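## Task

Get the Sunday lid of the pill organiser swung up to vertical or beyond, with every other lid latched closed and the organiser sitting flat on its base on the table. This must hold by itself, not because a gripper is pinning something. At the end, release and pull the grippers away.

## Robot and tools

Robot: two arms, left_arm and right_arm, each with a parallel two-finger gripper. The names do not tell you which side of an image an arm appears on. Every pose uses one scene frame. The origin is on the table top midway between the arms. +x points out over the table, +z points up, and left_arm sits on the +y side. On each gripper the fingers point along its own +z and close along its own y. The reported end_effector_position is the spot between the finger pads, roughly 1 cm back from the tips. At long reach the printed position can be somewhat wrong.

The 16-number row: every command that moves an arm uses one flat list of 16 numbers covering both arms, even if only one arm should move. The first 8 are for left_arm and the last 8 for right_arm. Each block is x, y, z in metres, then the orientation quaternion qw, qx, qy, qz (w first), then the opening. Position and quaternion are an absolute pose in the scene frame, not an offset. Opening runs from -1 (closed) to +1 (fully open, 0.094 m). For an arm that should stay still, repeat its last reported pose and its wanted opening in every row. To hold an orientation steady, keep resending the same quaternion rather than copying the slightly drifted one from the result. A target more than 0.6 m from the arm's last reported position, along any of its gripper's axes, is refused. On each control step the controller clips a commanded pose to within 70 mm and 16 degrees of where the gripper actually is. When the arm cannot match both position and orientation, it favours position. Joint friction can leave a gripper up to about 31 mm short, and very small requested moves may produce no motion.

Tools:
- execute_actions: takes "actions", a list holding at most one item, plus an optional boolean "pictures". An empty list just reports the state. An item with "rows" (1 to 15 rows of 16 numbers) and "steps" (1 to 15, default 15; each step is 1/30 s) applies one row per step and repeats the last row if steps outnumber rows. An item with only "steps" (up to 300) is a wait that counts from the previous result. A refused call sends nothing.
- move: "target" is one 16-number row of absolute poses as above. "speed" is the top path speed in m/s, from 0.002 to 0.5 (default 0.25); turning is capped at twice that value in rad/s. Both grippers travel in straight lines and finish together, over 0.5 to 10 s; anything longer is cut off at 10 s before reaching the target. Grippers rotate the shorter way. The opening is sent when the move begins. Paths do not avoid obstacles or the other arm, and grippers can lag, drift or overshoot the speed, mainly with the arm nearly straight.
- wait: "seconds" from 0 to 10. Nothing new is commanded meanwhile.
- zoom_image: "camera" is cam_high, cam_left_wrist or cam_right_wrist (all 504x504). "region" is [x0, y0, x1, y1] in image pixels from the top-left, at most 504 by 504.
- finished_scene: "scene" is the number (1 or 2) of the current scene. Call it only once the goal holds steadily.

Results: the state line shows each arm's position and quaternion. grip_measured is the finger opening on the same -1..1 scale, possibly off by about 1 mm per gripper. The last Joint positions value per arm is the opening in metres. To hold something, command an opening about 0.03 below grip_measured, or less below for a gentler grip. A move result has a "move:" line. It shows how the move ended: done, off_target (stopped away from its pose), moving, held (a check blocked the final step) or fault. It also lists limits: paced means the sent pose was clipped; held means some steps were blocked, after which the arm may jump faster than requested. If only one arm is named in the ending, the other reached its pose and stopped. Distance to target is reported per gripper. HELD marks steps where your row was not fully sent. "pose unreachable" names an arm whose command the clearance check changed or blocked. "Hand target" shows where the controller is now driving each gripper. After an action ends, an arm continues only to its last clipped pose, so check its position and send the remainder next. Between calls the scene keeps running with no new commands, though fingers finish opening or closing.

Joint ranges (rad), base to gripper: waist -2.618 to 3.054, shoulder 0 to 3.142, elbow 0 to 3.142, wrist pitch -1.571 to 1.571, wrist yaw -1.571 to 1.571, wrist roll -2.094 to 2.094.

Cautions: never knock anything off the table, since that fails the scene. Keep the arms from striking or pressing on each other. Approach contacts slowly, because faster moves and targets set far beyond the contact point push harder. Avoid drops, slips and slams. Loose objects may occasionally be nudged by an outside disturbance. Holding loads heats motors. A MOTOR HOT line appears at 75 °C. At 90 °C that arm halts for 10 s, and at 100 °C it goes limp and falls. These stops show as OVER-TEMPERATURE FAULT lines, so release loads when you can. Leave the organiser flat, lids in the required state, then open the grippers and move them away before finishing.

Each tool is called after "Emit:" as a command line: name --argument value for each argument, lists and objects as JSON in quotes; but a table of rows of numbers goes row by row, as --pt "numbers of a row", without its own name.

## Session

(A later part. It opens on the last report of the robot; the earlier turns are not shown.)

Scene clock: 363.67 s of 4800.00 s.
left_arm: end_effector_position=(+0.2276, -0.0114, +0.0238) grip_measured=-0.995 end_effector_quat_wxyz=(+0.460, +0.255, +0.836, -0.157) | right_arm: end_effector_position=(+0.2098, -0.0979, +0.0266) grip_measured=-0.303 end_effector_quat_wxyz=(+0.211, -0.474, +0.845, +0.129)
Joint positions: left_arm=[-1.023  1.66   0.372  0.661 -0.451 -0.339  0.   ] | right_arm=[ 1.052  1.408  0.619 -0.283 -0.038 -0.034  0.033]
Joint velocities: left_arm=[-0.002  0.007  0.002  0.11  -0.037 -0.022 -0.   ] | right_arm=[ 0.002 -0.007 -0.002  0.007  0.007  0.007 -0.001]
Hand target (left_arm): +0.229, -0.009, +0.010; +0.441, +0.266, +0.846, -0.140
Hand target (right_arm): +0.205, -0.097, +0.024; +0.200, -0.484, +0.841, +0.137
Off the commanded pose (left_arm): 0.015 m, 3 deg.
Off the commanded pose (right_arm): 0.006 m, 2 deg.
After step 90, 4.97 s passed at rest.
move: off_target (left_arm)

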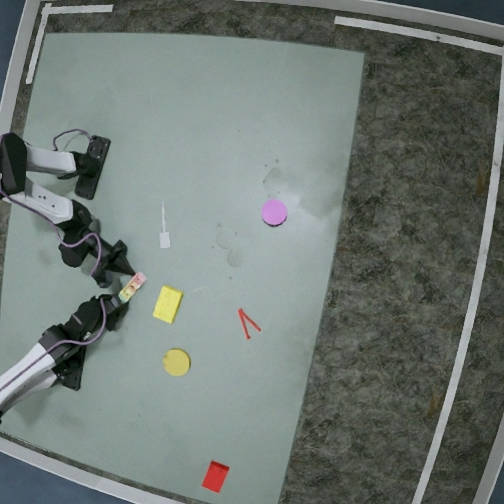

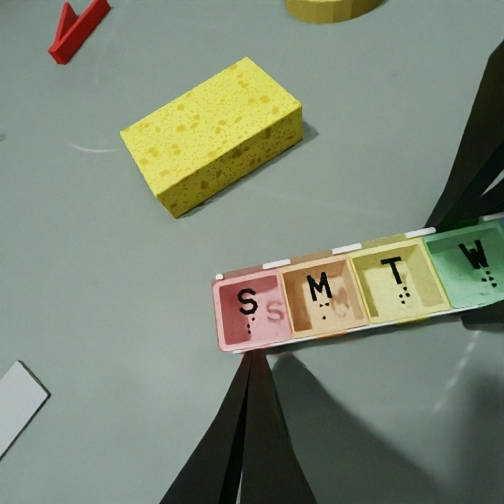

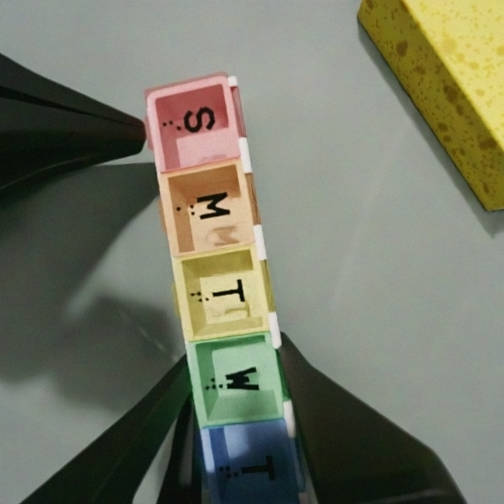

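Emit:
move --target '[0.17,0.04,0.06,0.441,0.267,0.846,-0.139,-1,0.2098,-0.0979,0.0266,0.211,-0.474,0.845,0.129,-0.35]' --speed 0.1

Emit:
move --target '[0.17,0.04,0.06,0.441,0.267,0.846,-0.139,-1,0.232,-0.16,0.029,0.2,-0.484,0.841,0.137,-0.35]' --speed 0.06

Scene clock: 396.20 s of 4800.00 s.
left_arm: end_effector_position=(+0.1741, +0.0337, +0.0619) grip_measured=-0.995 end_effector_quat_wxyz=(+0.445, +0.264, +0.844, -0.144) | right_arm: end_effector_position=(+0.2102, -0.0981, +0.0266) grip_measured=-0.303 end_effector_quat_wxyz=(+0.212, -0.473, +0.846, +0.128)
Joint positions: left_arm=[-1.199  1.155  0.294  0.124 -0.578 -0.471  0.   ] | right_arm=[ 1.052  1.408  0.619 -0.283 -0.036 -0.032  0.033]
Joint velocities: left_arm=[ 0.002  0.002  0.007 -0.007 -0.007 -0.051  0.001] | right_arm=[-0.017  0.007 -0.017 -0.007 -0.066 -0.051  0.001]
Hand target (left_arm): +0.171, +0.040, +0.058; +0.441, +0.267, +0.845, -0.138
Hand target (right_arm): +0.210, -0.098, +0.027; +0.211, -0.474, +0.845, +0.129
Off the commanded pose (left_arm): 0.008 m, 1 deg.
Off the commanded pose (right_arm): 0.000 m, 0 deg.
After step 90, 27.93 s passed at rest.
move: done

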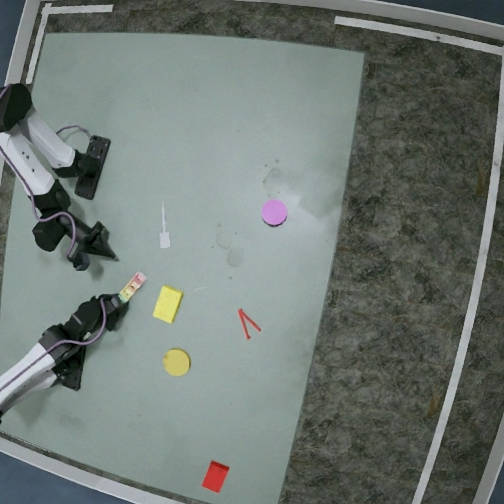

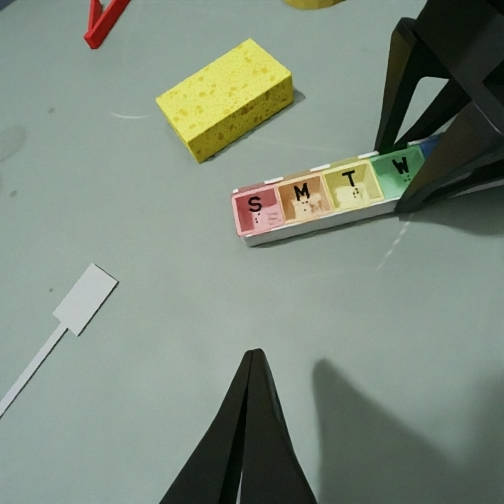

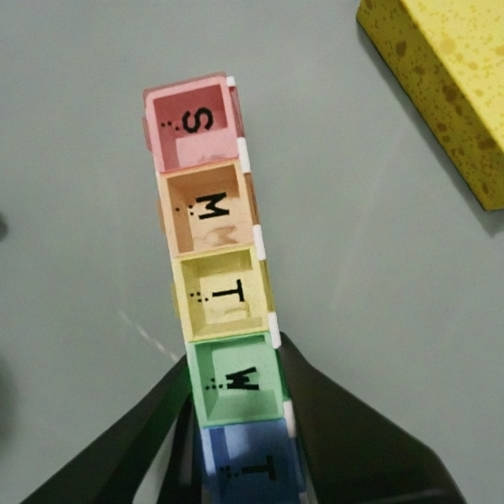

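Scene clock: 397.77 s of 4800.00 s.
left_arm: end_effector_position=(+0.1737, +0.0354, +0.0600) grip_measured=-0.995 end_effector_quat_wxyz=(+0.442, +0.264, +0.846, -0.141) | right_arm: end_effector_position=(+0.2371, -0.1581, +0.0294) grip_measured=-0.303 end_effector_quat_wxyz=(+0.204, -0.484, +0.841, +0.128)
Joint positions: left_arm=[-1.199  1.155  0.294  0.112 -0.578 -0.475  0.   ] | right_arm=[ 0.763  1.299  0.563 -0.379 -0.18  -0.312  0.033]
Joint velocities: left_arm=[-0.002 -0.012  0.007 -0.066 -0.022 -0.066 -0.   ] | right_arm=[ 0.012  0.002 -0.007 -0.022  0.022 -0.081  0.001]
Hand target (left_arm): +0.170, +0.040, +0.060; +0.441, +0.267, +0.846, -0.139
Hand target (right_arm): +0.233, -0.162, +0.028; +0.200, -0.485, +0.841, +0.131
Off the commanded pose (left_arm): 0.006 m, 0 deg.
Off the commanded pose (right_arm): 0.005 m, 1 deg.
move: done

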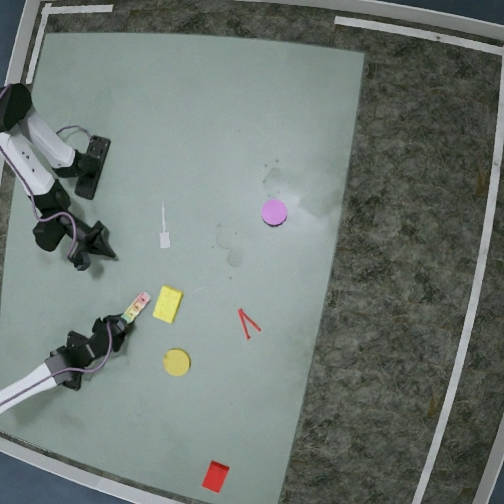

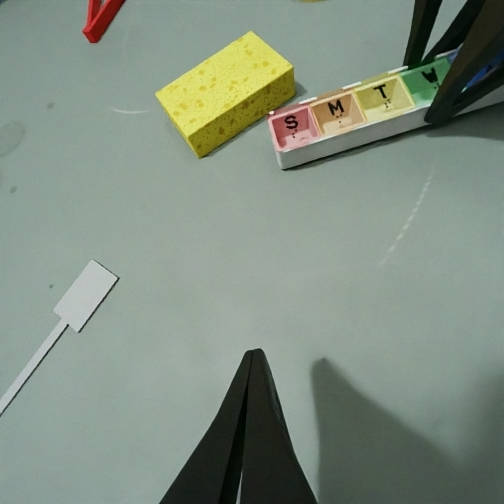

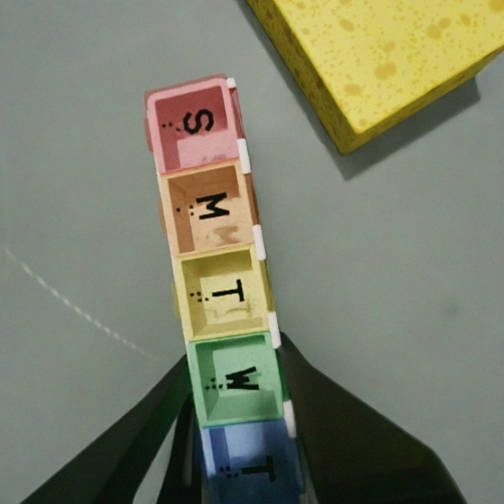

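Emit:
move --target '[0.234,-0.052,0.024,0.539,0.28,0.77,-0.196,-1,0.2371,-0.1581,0.026,0.204,-0.484,0.841,0.128,-0.35]' --speed 0.1

Scene clock: 413.50 s of 4800.00 s.
left_arm: end_effector_position=(+0.2304, -0.0495, +0.0309) grip_measured=-0.995 end_effector_quat_wxyz=(+0.541, +0.278, +0.769, -0.199) | right_arm: end_effector_position=(+0.2368, -0.1580, +0.0293) grip_measured=-0.303 end_effector_quat_wxyz=(+0.204, -0.485, +0.841, +0.129)
Joint positions: left_arm=[-1.065  1.932  0.38   1.166 -0.475 -0.189  0.   ] | right_arm=[ 0.763  1.299  0.563 -0.379 -0.181 -0.314  0.033]
Joint velocities: left_arm=[-0.012 -0.022  0.002  0.007  0.007 -0.037 -0.   ] | right_arm=[-0.002 -0.017  0.007  0.022 -0.007  0.095 -0.001]
Hand target (left_arm): +0.234, -0.053, +0.026; +0.539, +0.280, +0.769, -0.196
Hand target (right_arm): +0.237, -0.158, +0.026; +0.204, -0.484, +0.841, +0.128
Off the commanded pose (left_arm): 0.008 m, 0 deg.
Off the commanded pose (right_arm): 0.003 m, 0 deg.
After step 90, 10.67 s passed at rest.
move: done

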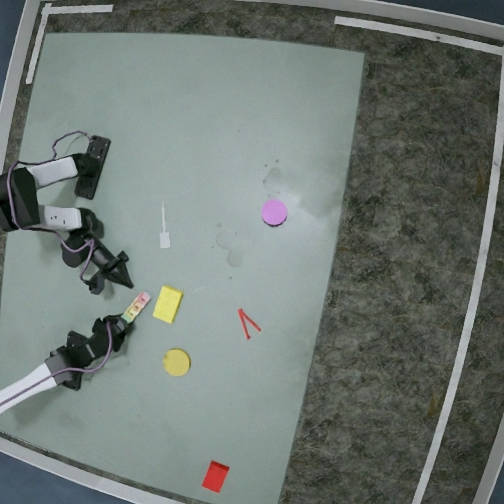

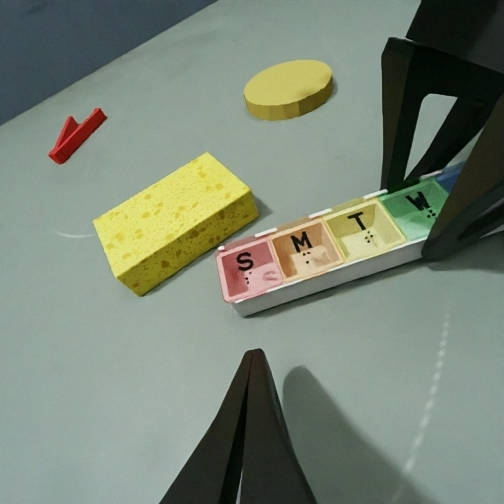

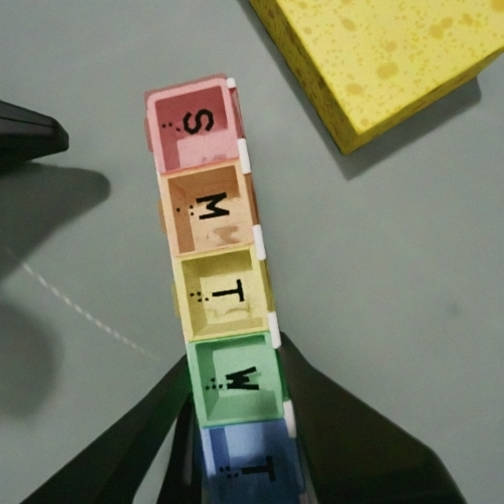

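Emit:
move --target '[0.238,-0.056,0.008,0.539,0.28,0.77,-0.196,-1,0.2371,-0.1581,0.026,0.204,-0.484,0.841,0.128,-0.35]' --speed 0.03

Scene clock: 420.03 s of 4800.00 s.
left_arm: end_effector_position=(+0.2341, -0.0532, +0.0137) grip_measured=-0.995 end_effector_quat_wxyz=(+0.540, +0.277, +0.769, -0.198) | right_arm: end_effector_position=(+0.2368, -0.1580, +0.0293) grip_measured=-0.303 end_effector_quat_wxyz=(+0.204, -0.485, +0.841, +0.129)
Joint positions: left_arm=[-1.056  2.044  0.402  1.253 -0.467 -0.188  0.   ] | right_arm=[ 0.763  1.299  0.563 -0.379 -0.181 -0.314  0.033]
Joint velocities: left_arm=[-0.002  0.002 -0.017 -0.007  0.007 -0.022 -0.   ] | right_arm=[-0.002  0.012 -0.002 -0.037 -0.066  0.066 -0.   ]
Hand target (left_arm): +0.238, -0.056, +0.009; +0.539, +0.280, +0.770, -0.196
Hand target (right_arm): +0.237, -0.158, +0.026; +0.204, -0.484, +0.841, +0.128
Off the commanded pose (left_arm): 0.007 m, 0 deg.
Off the commanded pose (right_arm): 0.003 m, 0 deg.
After step 90, 2.47 s passed at rest.
move: done

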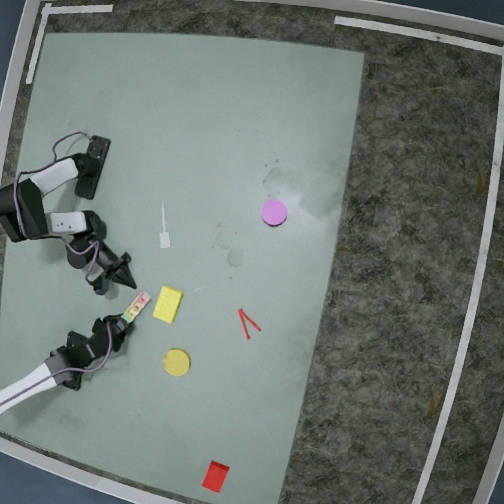

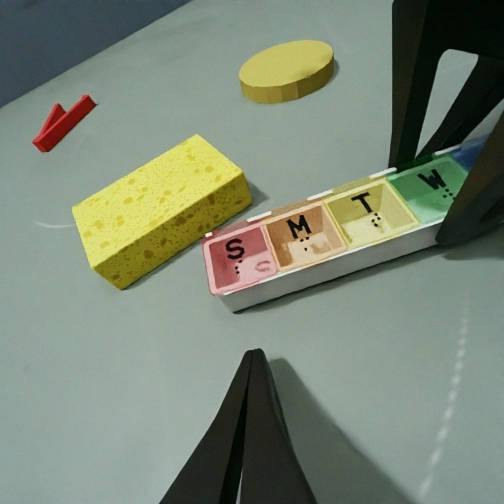

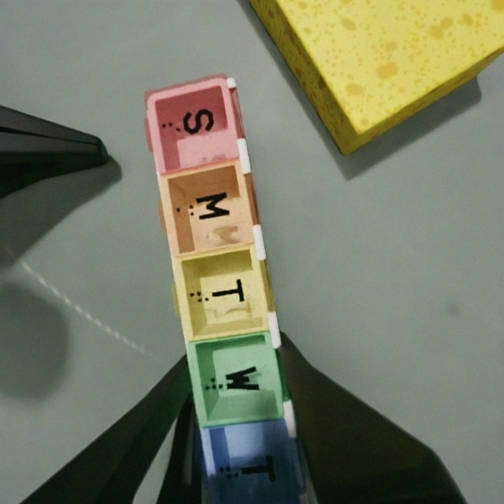

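Emit:
move --target '[0.251,-0.067,0.007,0.539,0.28,0.77,-0.196,-1,0.2371,-0.1581,0.026,0.204,-0.484,0.841,0.128,-0.35]' --speed 0.02

Scene clock: 426.70 s of 4800.00 s.
left_arm: end_effector_position=(+0.2478, -0.0664, +0.0200) grip_measured=-0.995 end_effector_quat_wxyz=(+0.549, +0.270, +0.763, -0.208) | right_arm: end_effector_position=(+0.2368, -0.1580, +0.0293) grip_measured=-0.303 end_effector_quat_wxyz=(+0.204, -0.485, +0.841, +0.129)
Joint positions: left_arm=[-1.027  2.068  0.462  1.256 -0.44  -0.176  0.   ] | right_arm=[ 0.763  1.299  0.563 -0.379 -0.181 -0.314  0.033]
Joint velocities: left_arm=[-0.002 -0.002 -0.002 -0.037 -0.037 -0.022 -0.001] | right_arm=[-0.012  0.007  0.002  0.007 -0.095 -0.051  0.001]
Hand target (left_arm): +0.251, -0.066, +0.007; +0.539, +0.280, +0.770, -0.196
Hand target (right_arm): +0.237, -0.158, +0.026; +0.204, -0.484, +0.841, +0.128
Off the commanded pose (left_arm): 0.013 m, 2 deg.
Off the commanded pose (right_arm): 0.003 m, 0 deg.
After step 90, 2.27 s passed at rest.
move: off_target (left_arm)

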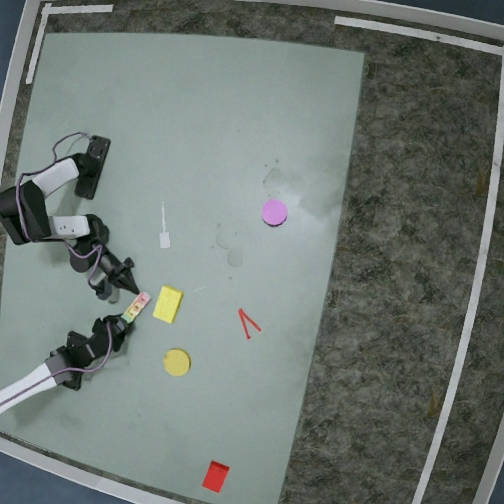

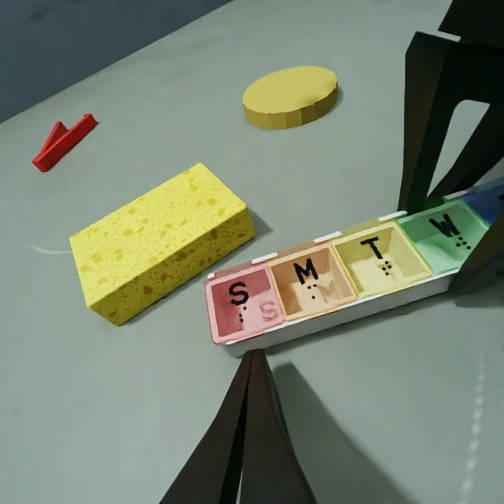

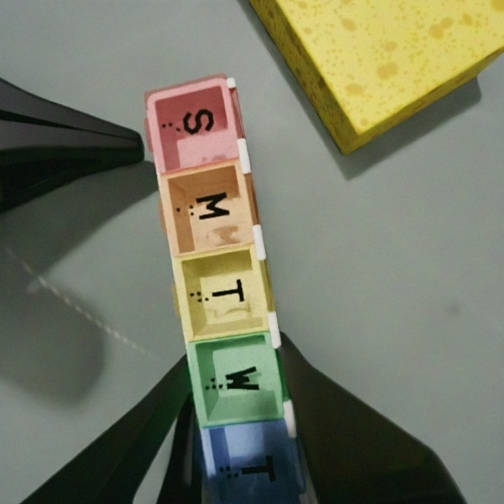

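Emit:
move --target '[0.249,-0.064,0.001,0.539,0.28,0.77,-0.196,-1,0.2371,-0.1581,0.026,0.204,-0.484,0.841,0.128,-0.35]' --speed 0.015

Scene clock: 432.13 s of 4800.00 s.
left_arm: end_effector_position=(+0.2475, -0.0663, +0.0160) grip_measured=-0.995 end_effector_quat_wxyz=(+0.550, +0.271, +0.762, -0.209) | right_arm: end_effector_position=(+0.2368, -0.1580, +0.0293) grip_measured=-0.303 end_effector_quat_wxyz=(+0.204, -0.485, +0.841, +0.129)
Joint positions: left_arm=[-1.027  2.092  0.462  1.281 -0.439 -0.175  0.   ] | right_arm=[ 0.763  1.299  0.563 -0.379 -0.181 -0.314  0.033]
Joint velocities: left_arm=[-0.007 -0.002  0.007  0.007  0.007  0.007  0.   ] | right_arm=[-0.007 -0.002 -0.022  0.022 -0.037  0.066 -0.   ]
Hand target (left_arm): +0.249, -0.063, +0.001; +0.539, +0.280, +0.770, -0.196
Hand target (right_arm): +0.237, -0.158, +0.026; +0.204, -0.484, +0.841, +0.128
Off the commanded pose (left_arm): 0.015 m, 2 deg.
Off the commanded pose (right_arm): 0.003 m, 0 deg.
After step 90, 0.87 s passed at rest.
move: off_target (left_arm)

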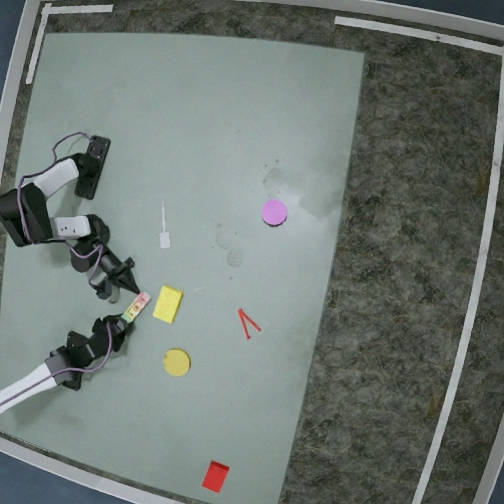

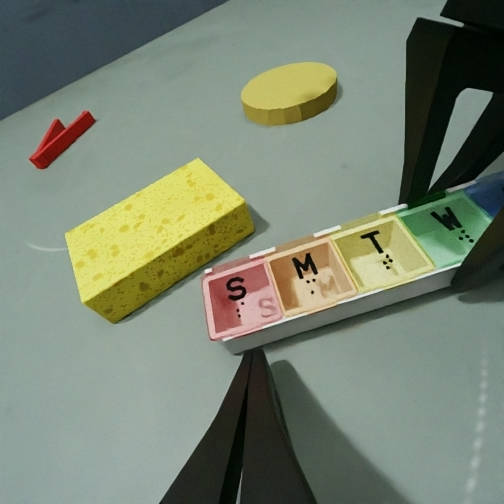

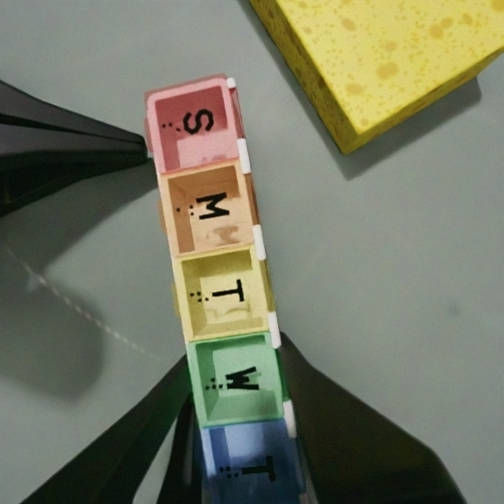

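Emit:
move --target '[0.262,-0.064,-0.003,0.539,0.28,0.77,-0.196,-1,0.2371,-0.1581,0.026,0.204,-0.484,0.841,0.128,-0.35]' --speed 0.015

Emit:
zoom_image --camera "cam_right_wrist" --region '[60, 40, 280, 220]'

Scene clock: 443.53 s of 4800.00 s.
left_arm: end_effector_position=(+0.2584, -0.0651, +0.0170) grip_measured=-0.995 end_effector_quat_wxyz=(+0.555, +0.268, +0.758, -0.211) | right_arm: end_effector_position=(+0.2389, -0.1592, +0.0293) grip_measured=-0.303 end_effector_quat_wxyz=(+0.207, -0.483, +0.842, +0.123)
Joint positions: left_arm=[-0.989  2.113  0.473  1.314 -0.406 -0.156  0.   ] | right_arm=[ 0.763  1.299  0.563 -0.376 -0.168 -0.312  0.033]
Joint velocities: left_arm=[ 0.002 -0.012 -0.002 -0.022  0.007 -0.022 -0.   ] | right_arm=[-0.002  0.002 -0.002 -0.051 -0.066 -0.066  0.   ]
Hand target (left_arm): +0.261, -0.063, -0.002; +0.539, +0.280, +0.770, -0.197
Hand target (right_arm): +0.237, -0.158, +0.026; +0.204, -0.484, +0.841, +0.128
Off the commanded pose (left_arm): 0.020 m, 3 deg.
Off the commanded pose (right_arm): 0.004 m, 1 deg.
After step 90, 6.57 s passed at rest.
move: off_target (left_arm)

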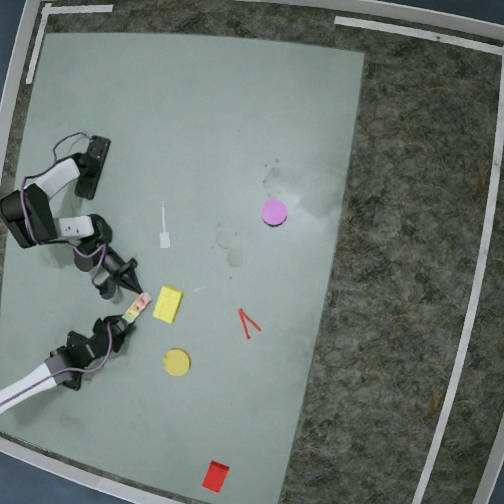

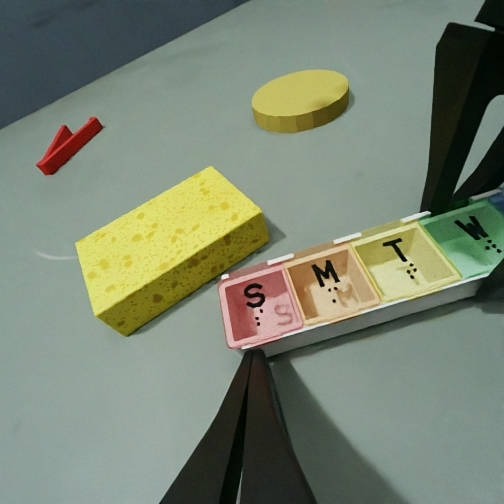

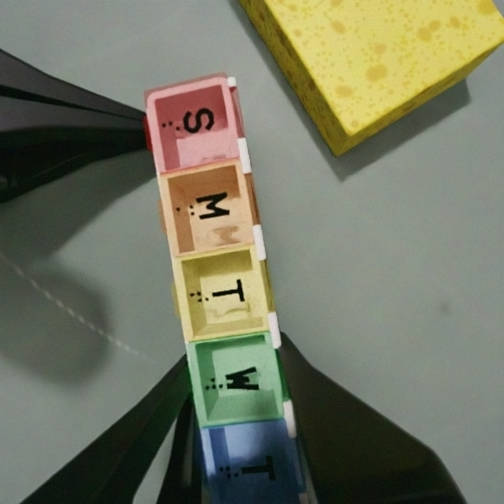

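Region (60, 40, 280, 220) of cam_right_wrist's 504x504 image, scaled by 2.291, with more detail than that image has; it fills the top 412 rows of this view, and the rest is white.

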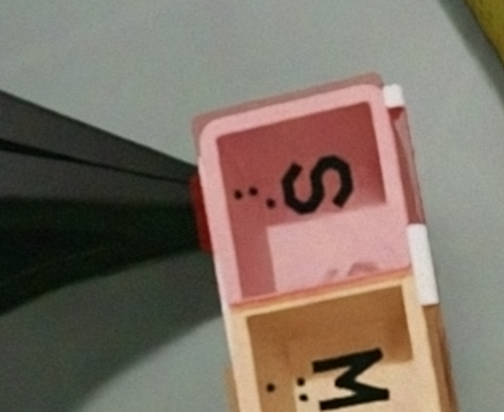

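Emit:
move --target '[0.266,-0.070,0.045,0.56,0.268,0.755,-0.211,-1,0.2371,-0.1581,0.018,0.204,-0.484,0.841,0.128,-0.38]' --speed 0.015

Emit:
zoom_image --camera "cam_right_wrist" --region '[60, 40, 280, 220]'

Scene clock: 452.37 s of 4800.00 s.
left_arm: end_effector_position=(+0.2610, -0.0657, +0.0388) grip_measured=-0.995 end_effector_quat_wxyz=(+0.558, +0.267, +0.756, -0.211) | right_arm: end_effector_position=(+0.2411, -0.1570, +0.0261) grip_measured=-0.303 end_effector_quat_wxyz=(+0.212, -0.483, +0.840, +0.125)
Joint positions: left_arm=[-0.984  2.     0.473  1.209 -0.405 -0.15   0.   ] | right_arm=[ 0.763  1.314  0.553 -0.341 -0.17  -0.312  0.033]
Joint velocities: left_arm=[-0.017  0.017  0.007 -0.051 -0.037  0.037  0.   ] | right_arm=[-0.002  0.017 -0.012 -0.051  0.022  0.022  0.001]
Hand target (left_arm): +0.266, -0.070, +0.045; +0.560, +0.268, +0.755, -0.211
Hand target (right_arm): +0.237, -0.158, +0.018; +0.204, -0.484, +0.841, +0.128
Off the commanded pose (left_arm): 0.009 m, 0 deg.
Off the commanded pose (right_arm): 0.009 m, 1 deg.
After step 90, 3.67 s passed at rest.
move: done

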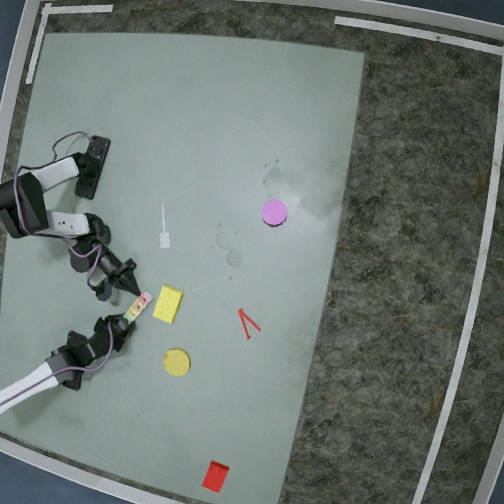

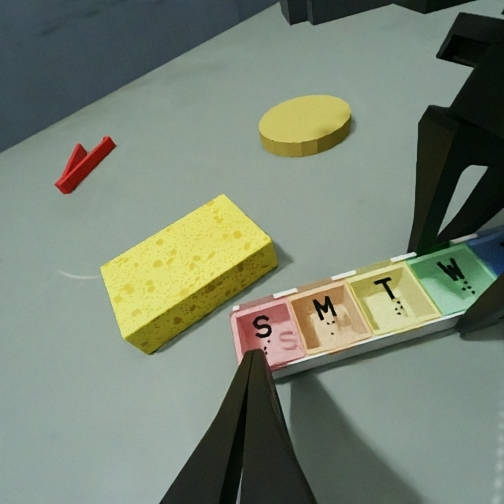

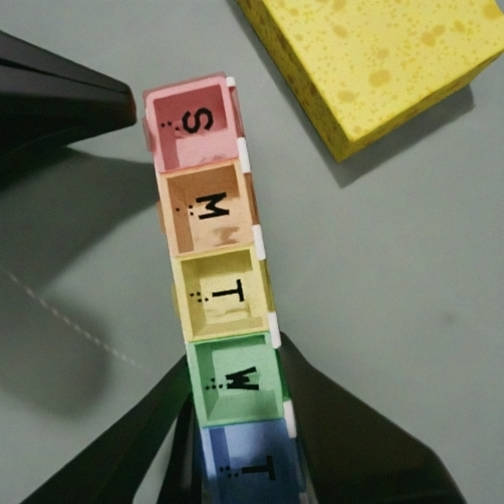

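Region (60, 40, 280, 220) of cam_right_wrist's 504x504 image, scaled by 2.291, with more detail than that image has; it fills the top 412 rows of this view, and the rest is white.

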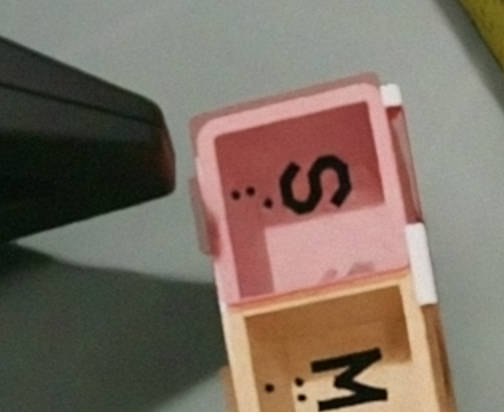

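Emit:
move --target '[0.24,-0.02,0.10,0.4,0.2,0.87,-0.15,-1,0.2411,-0.157,0.0261,0.212,-0.483,0.84,0.125,-0.35]' --speed 0.12

Emit:
move --target '[0.28,-0.03,0.13,-0.157,-0.416,0.892,-0.073,0.2,0.213,-0.145,0.028,0.214,-0.409,0.880,0.110,-0.35]' --speed 0.1

Scene clock: 498.50 s of 4800.00 s.
left_arm: end_effector_position=(+0.2401, -0.0167, +0.0930) grip_measured=-0.995 end_effector_quat_wxyz=(+0.406, +0.202, +0.879, -0.147) | right_arm: end_effector_position=(+0.2411, -0.1570, +0.0261) grip_measured=-0.303 end_effector_quat_wxyz=(+0.212, -0.483, +0.840, +0.125)
Joint positions: left_arm=[-0.984  1.416  0.667 -0.008 -0.42  -0.489  0.   ] | right_arm=[ 0.763  1.314  0.553 -0.341 -0.17  -0.312  0.033]
Joint velocities: left_arm=[-0.027  0.012 -0.002 -0.066 -0.081 -0.022  0.   ] | right_arm=[-0.002  0.002  0.017  0.022  0.007 -0.007 -0.001]
Hand target (left_arm): +0.239, -0.019, +0.099; +0.403, +0.201, +0.880, -0.153
Hand target (right_arm): +0.241, -0.157, +0.026; +0.212, -0.483, +0.840, +0.125
Off the commanded pose (left_arm): 0.008 m, 1 deg.
Off the commanded pose (right_arm): 0.000 m, 0 deg.
After step 90, 40.67 s passed at rest.
move: done

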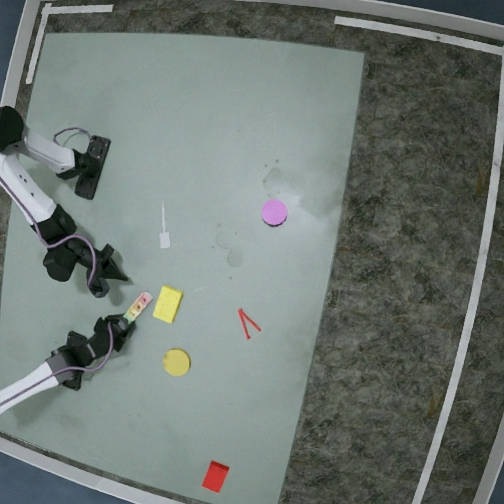

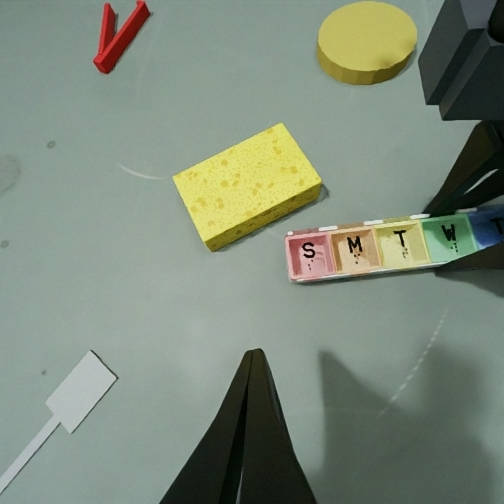

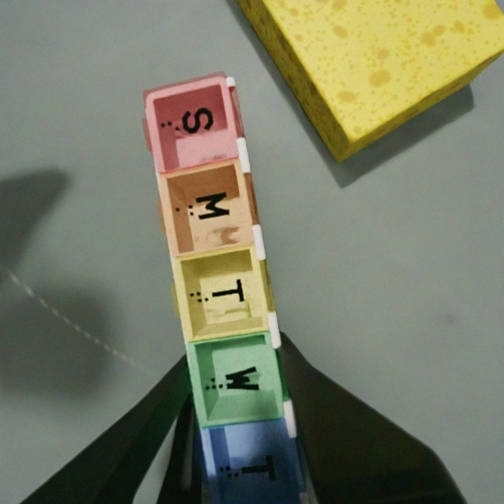

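Scene clock: 507.57 s of 4800.00 s.
left_arm: end_effector_position=(+0.2763, -0.0318, +0.1434) grip_measured=+0.197 end_effector_quat_wxyz=(-0.150, -0.408, +0.896, -0.093) | right_arm: end_effector_position=(+0.2184, -0.1372, +0.0333) grip_measured=-0.304 end_effector_quat_wxyz=(+0.220, -0.408, +0.878, +0.120)
Joint positions: left_arm=[-0.601  2.043  1.922 -1.392  0.352 -1.606  0.056] | right_arm=[ 0.959  1.263  0.542 -0.342 -0.023  0.02   0.033]
Joint velocities: left_arm=[-0.002 -0.007  0.002 -0.037  0.007  0.022 -0.001] | right_arm=[ 0.002 -0.002  0.002  0.007 -0.051  0.037 -0.001]
Hand target (left_arm): +0.278, -0.030, +0.136; -0.162, -0.418, +0.890, -0.079
Hand target (right_arm): +0.212, -0.143, +0.028; +0.214, -0.408, +0.880, +0.114
Off the commanded pose (left_arm): 0.014 m, 3 deg.
Off the commanded pose (right_arm): 0.011 m, 1 deg.
move: off_target (left_arm, right_arm)

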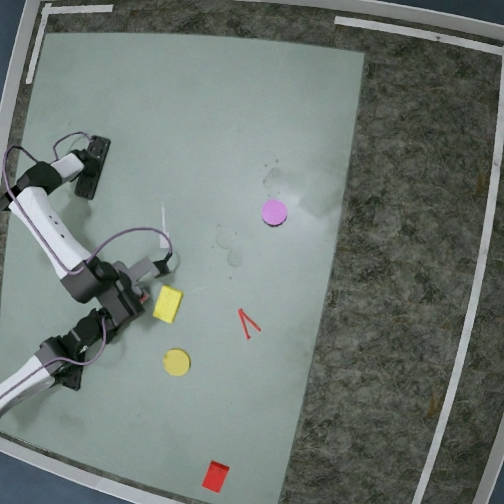

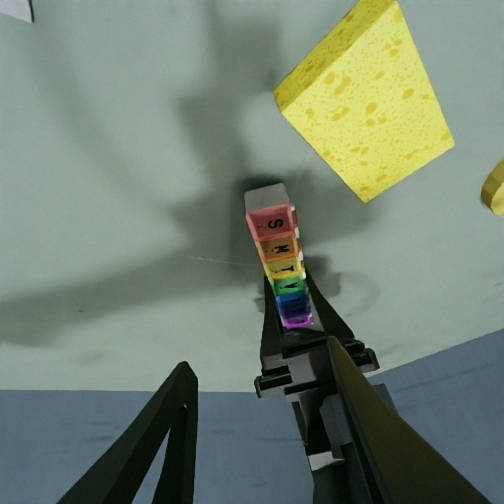

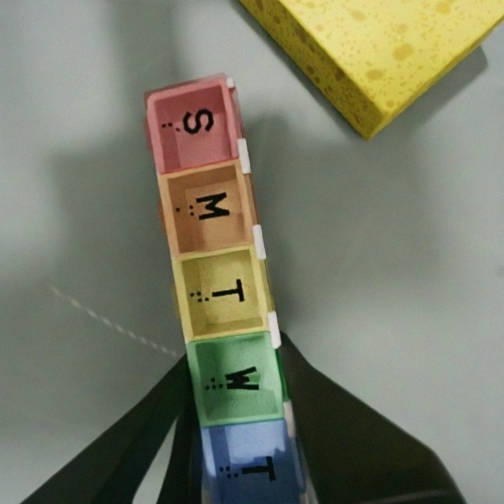

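Emit:
move --target '[0.276,-0.068,0.07,-0.157,-0.416,0.892,-0.073,0.4,0.214,-0.141,0.022,0.214,-0.409,0.880,0.110,-0.35]' --speed 0.06

Scene clock: 519.83 s of 4800.00 s.
left_arm: end_effector_position=(+0.2808, -0.0679, +0.0892) grip_measured=+0.397 end_effector_quat_wxyz=(-0.154, -0.414, +0.893, -0.092) | right_arm: end_effector_position=(+0.2159, -0.1403, +0.0275) grip_measured=-0.304 end_effector_quat_wxyz=(+0.215, -0.410, +0.879, +0.113)
Joint positions: left_arm=[-0.655  2.158  1.88  -1.219  0.354 -1.676  0.066] | right_arm=[ 0.964  1.27   0.528 -0.337 -0.014  0.022  0.033]
Joint velocities: left_arm=[ 0.022  0.002  0.007  0.051 -0.081  0.007 -0.002] | right_arm=[-0.002 -0.027 -0.007 -0.007  0.095  0.022 -0.002]
Hand target (left_arm): +0.276, -0.067, +0.071; -0.157, -0.416, +0.893, -0.072
Hand target (right_arm): +0.214, -0.141, +0.022; +0.214, -0.409, +0.880, +0.110
Off the commanded pose (left_arm): 0.020 m, 2 deg.
Off the commanded pose (right_arm): 0.006 m, 0 deg.
After step 90, 7.53 s passed at rest.
move: off_target (left_arm)

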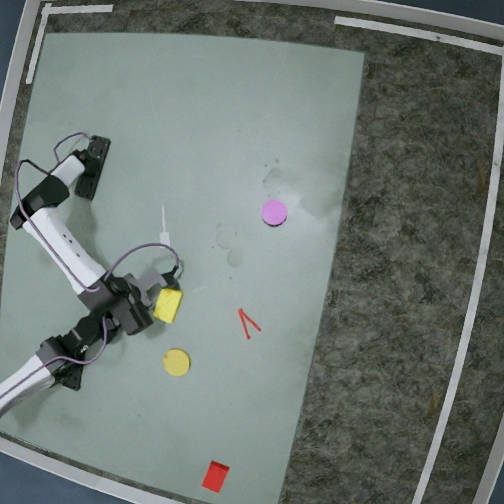

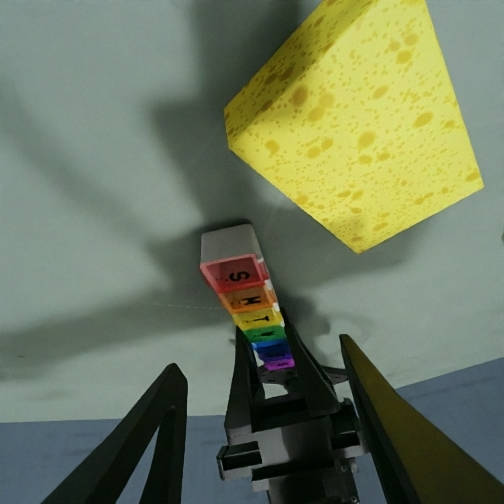

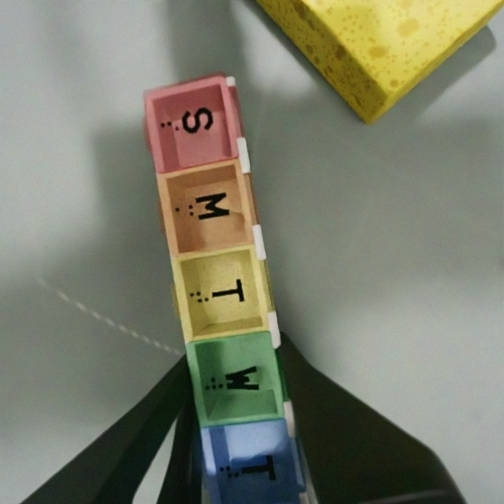

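Emit:
move --target '[0.272,-0.072,0.045,-0.157,-0.416,0.892,-0.073,0.4,0.214,-0.141,0.022,0.214,-0.409,0.880,0.110,-0.35]' --speed 0.04

Scene clock: 533.87 s of 4800.00 s.
left_arm: end_effector_position=(+0.2776, -0.0731, +0.0694) grip_measured=+0.397 end_effector_quat_wxyz=(-0.153, -0.413, +0.893, -0.097) | right_arm: end_effector_position=(+0.2159, -0.1403, +0.0275) grip_measured=-0.304 end_effector_quat_wxyz=(+0.215, -0.410, +0.879, +0.113)
Joint positions: left_arm=[-0.668  2.158  1.799 -1.123  0.354 -1.691  0.066] | right_arm=[ 0.964  1.27   0.528 -0.337 -0.014  0.022  0.033]
Joint velocities: left_arm=[-0.002 -0.007 -0.007  0.007  0.022 -0.007 -0.001] | right_arm=[-0.012 -0.002 -0.002  0.022  0.007 -0.007 -0.   ]
Hand target (left_arm): +0.272, -0.071, +0.046; -0.157, -0.416, +0.893, -0.073
Hand target (right_arm): +0.214, -0.141, +0.022; +0.214, -0.409, +0.880, +0.110
Off the commanded pose (left_arm): 0.025 m, 3 deg.
Off the commanded pose (right_arm): 0.006 m, 0 deg.
After step 90, 9.67 s passed at rest.
move: off_target (left_arm)

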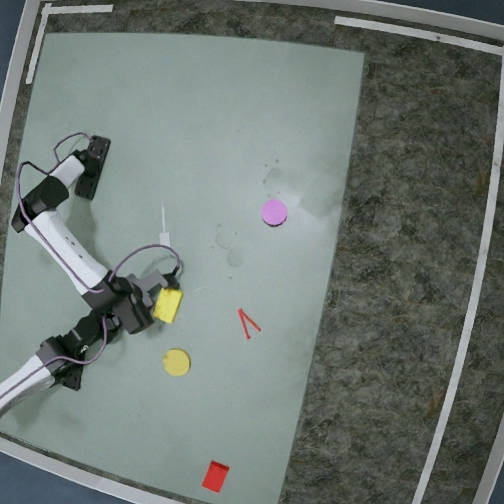

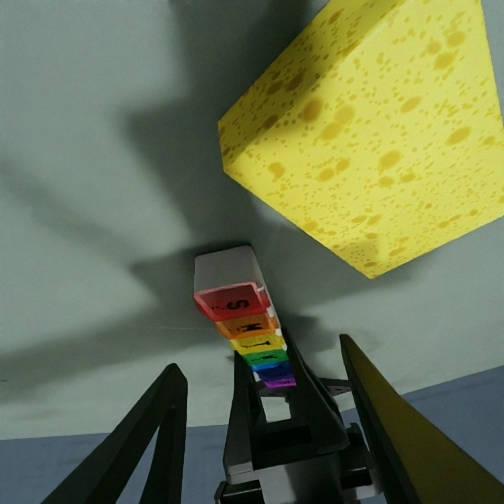

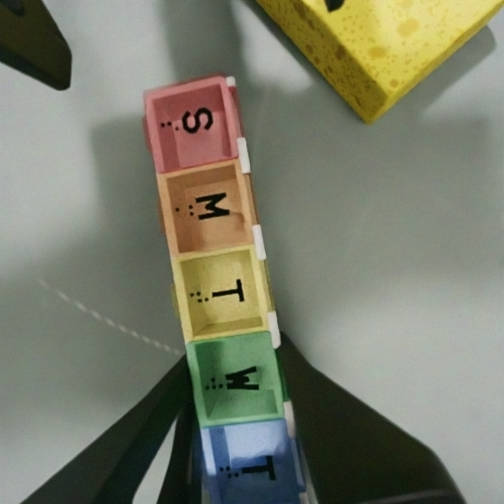

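Emit:
move --target '[0.262,-0.073,0.022,-0.157,-0.416,0.892,-0.073,0.4,0.214,-0.141,0.022,0.214,-0.409,0.880,0.110,-0.35]' --speed 0.03

Scene clock: 543.27 s of 4800.00 s.
left_arm: end_effector_position=(+0.2686, -0.0756, +0.0446) grip_measured=+0.397 end_effector_quat_wxyz=(-0.154, -0.413, +0.892, -0.096) | right_arm: end_effector_position=(+0.2159, -0.1403, +0.0275) grip_measured=-0.304 end_effector_quat_wxyz=(+0.215, -0.410, +0.879, +0.113)
Joint positions: left_arm=[-0.687  2.158  1.699 -1.019  0.354 -1.711  0.066] | right_arm=[ 0.964  1.27   0.528 -0.337 -0.014  0.022  0.033]
Joint velocities: left_arm=[ 0.007 -0.002  0.012 -0.066 -0.051 -0.007 -0.   ] | right_arm=[ 0.007 -0.012  0.027  0.007  0.022  0.051  0.   ]
Hand target (left_arm): +0.262, -0.072, +0.023; -0.157, -0.416, +0.893, -0.073
Hand target (right_arm): +0.214, -0.141, +0.022; +0.214, -0.409, +0.880, +0.110
Off the commanded pose (left_arm): 0.024 m, 3 deg.
Off the commanded pose (right_arm): 0.006 m, 0 deg.
After step 90, 4.50 s passed at rest.
move: off_target (left_arm)

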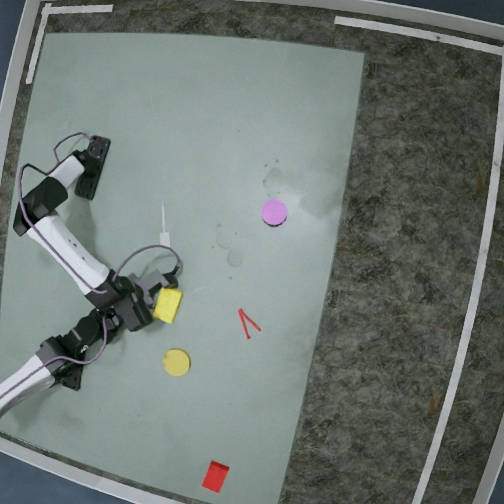

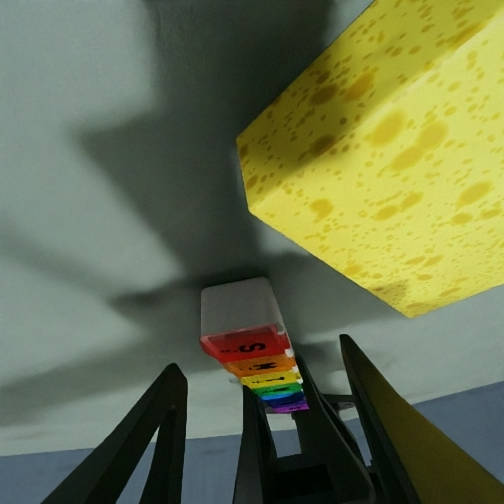

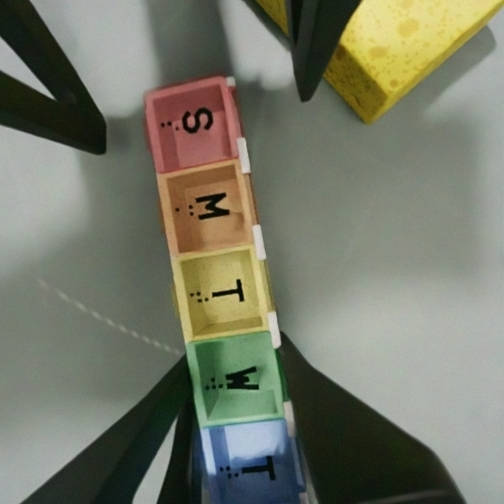

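Emit:
move --target '[0.261,-0.073,0.005,-0.157,-0.416,0.892,-0.073,0.4,0.214,-0.141,0.022,0.214,-0.409,0.880,0.110,-0.35]' --speed 0.02

Scene clock: 551.40 s of 4800.00 s.
left_arm: end_effector_position=(+0.2700, -0.0771, +0.0268) grip_measured=+0.397 end_effector_quat_wxyz=(-0.154, -0.414, +0.892, -0.097) | right_arm: end_effector_position=(+0.2159, -0.1403, +0.0275) grip_measured=-0.304 end_effector_quat_wxyz=(+0.215, -0.410, +0.879, +0.113)
Joint positions: left_arm=[-0.687  2.181  1.664 -0.958  0.354 -1.714  0.066] | right_arm=[ 0.964  1.27   0.528 -0.337 -0.014  0.022  0.033]
Joint velocities: left_arm=[-0.017  0.017 -0.017 -0.022  0.022  0.051  0.   ] | right_arm=[ 0.007 -0.012 -0.007 -0.022  0.007  0.007  0.   ]
Hand target (left_arm): +0.261, -0.072, +0.006; -0.157, -0.416, +0.893, -0.073
Hand target (right_arm): +0.214, -0.141, +0.022; +0.214, -0.409, +0.880, +0.110
Off the commanded pose (left_arm): 0.024 m, 3 deg.
Off the commanded pose (right_arm): 0.006 m, 0 deg.
After step 90, 2.83 s passed at rest.
move: off_target (left_arm)

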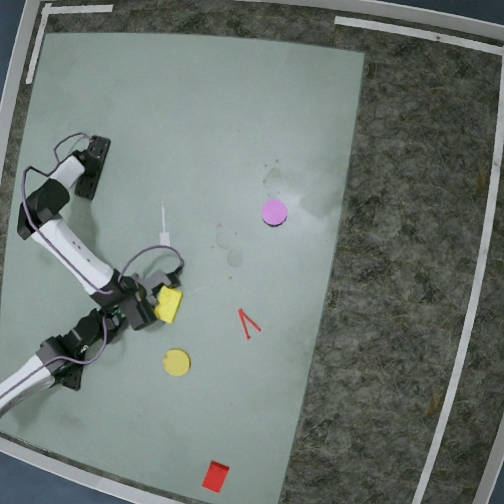

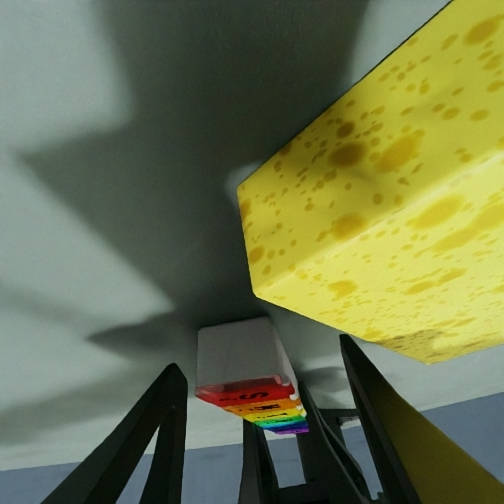

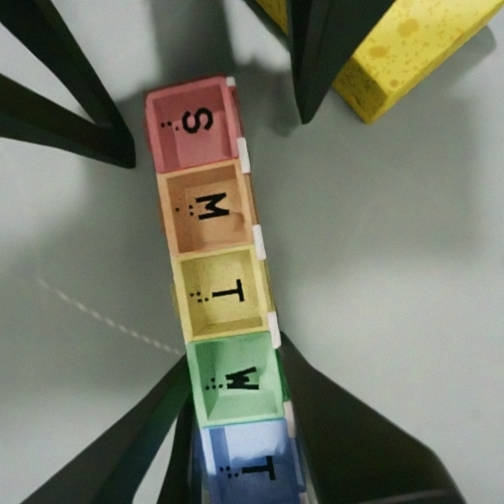

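Emit:
move --target '[0.259,-0.060,0.005,-0.157,-0.416,0.892,-0.073,0.4,0.214,-0.141,0.022,0.214,-0.409,0.880,0.110,-0.35]' --speed 0.02

Scene clock: 566.87 s of 4800.00 s.
left_arm: end_effector_position=(+0.2631, -0.0697, +0.0171) grip_measured=+0.397 end_effector_quat_wxyz=(-0.157, -0.415, +0.892, -0.088) | right_arm: end_effector_position=(+0.2159, -0.1403, +0.0275) grip_measured=-0.304 end_effector_quat_wxyz=(+0.215, -0.410, +0.879, +0.113)
Joint positions: left_arm=[-0.687  2.171  1.609 -0.932  0.354 -1.713  0.066] | right_arm=[ 0.964  1.27   0.528 -0.337 -0.014  0.022  0.033]
Joint velocities: left_arm=[ 0.012  0.017 -0.017 -0.022 -0.007 -0.022  0.001] | right_arm=[-0.032 -0.002 -0.002 -0.037 -0.066 -0.095 -0.   ]
Hand target (left_arm): +0.259, -0.060, +0.006; -0.157, -0.416, +0.892, -0.073
Hand target (right_arm): +0.214, -0.141, +0.022; +0.214, -0.409, +0.880, +0.110
Off the commanded pose (left_arm): 0.016 m, 2 deg.
Off the commanded pose (right_arm): 0.006 m, 0 deg.
After step 90, 10.73 s passed at rest.
move: off_target (left_arm)

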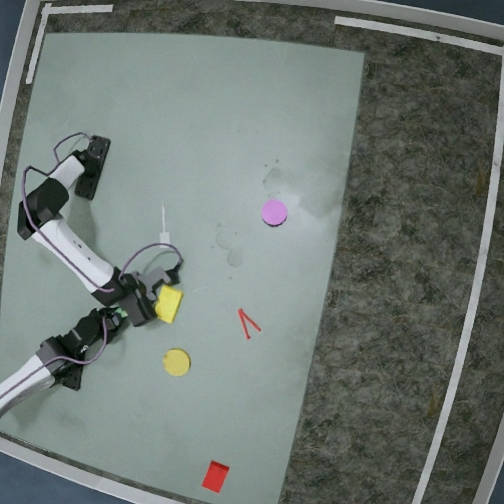

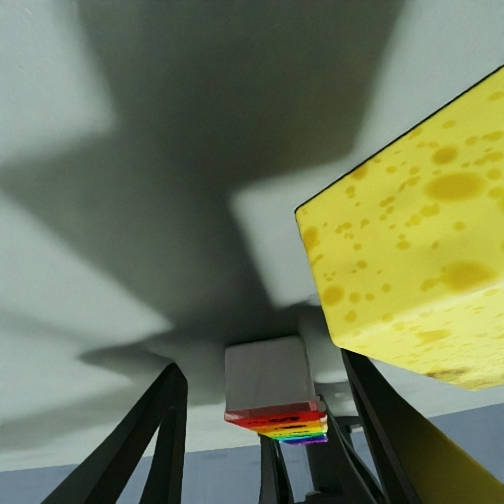

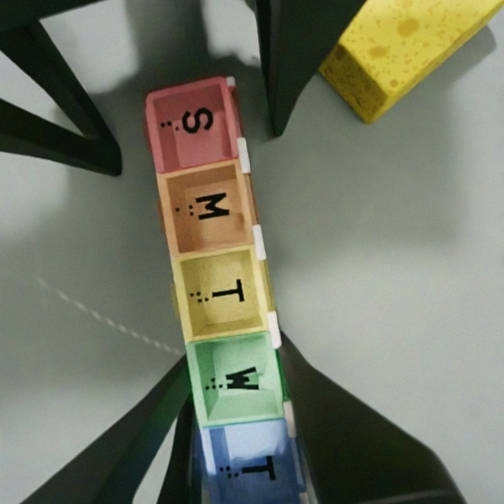

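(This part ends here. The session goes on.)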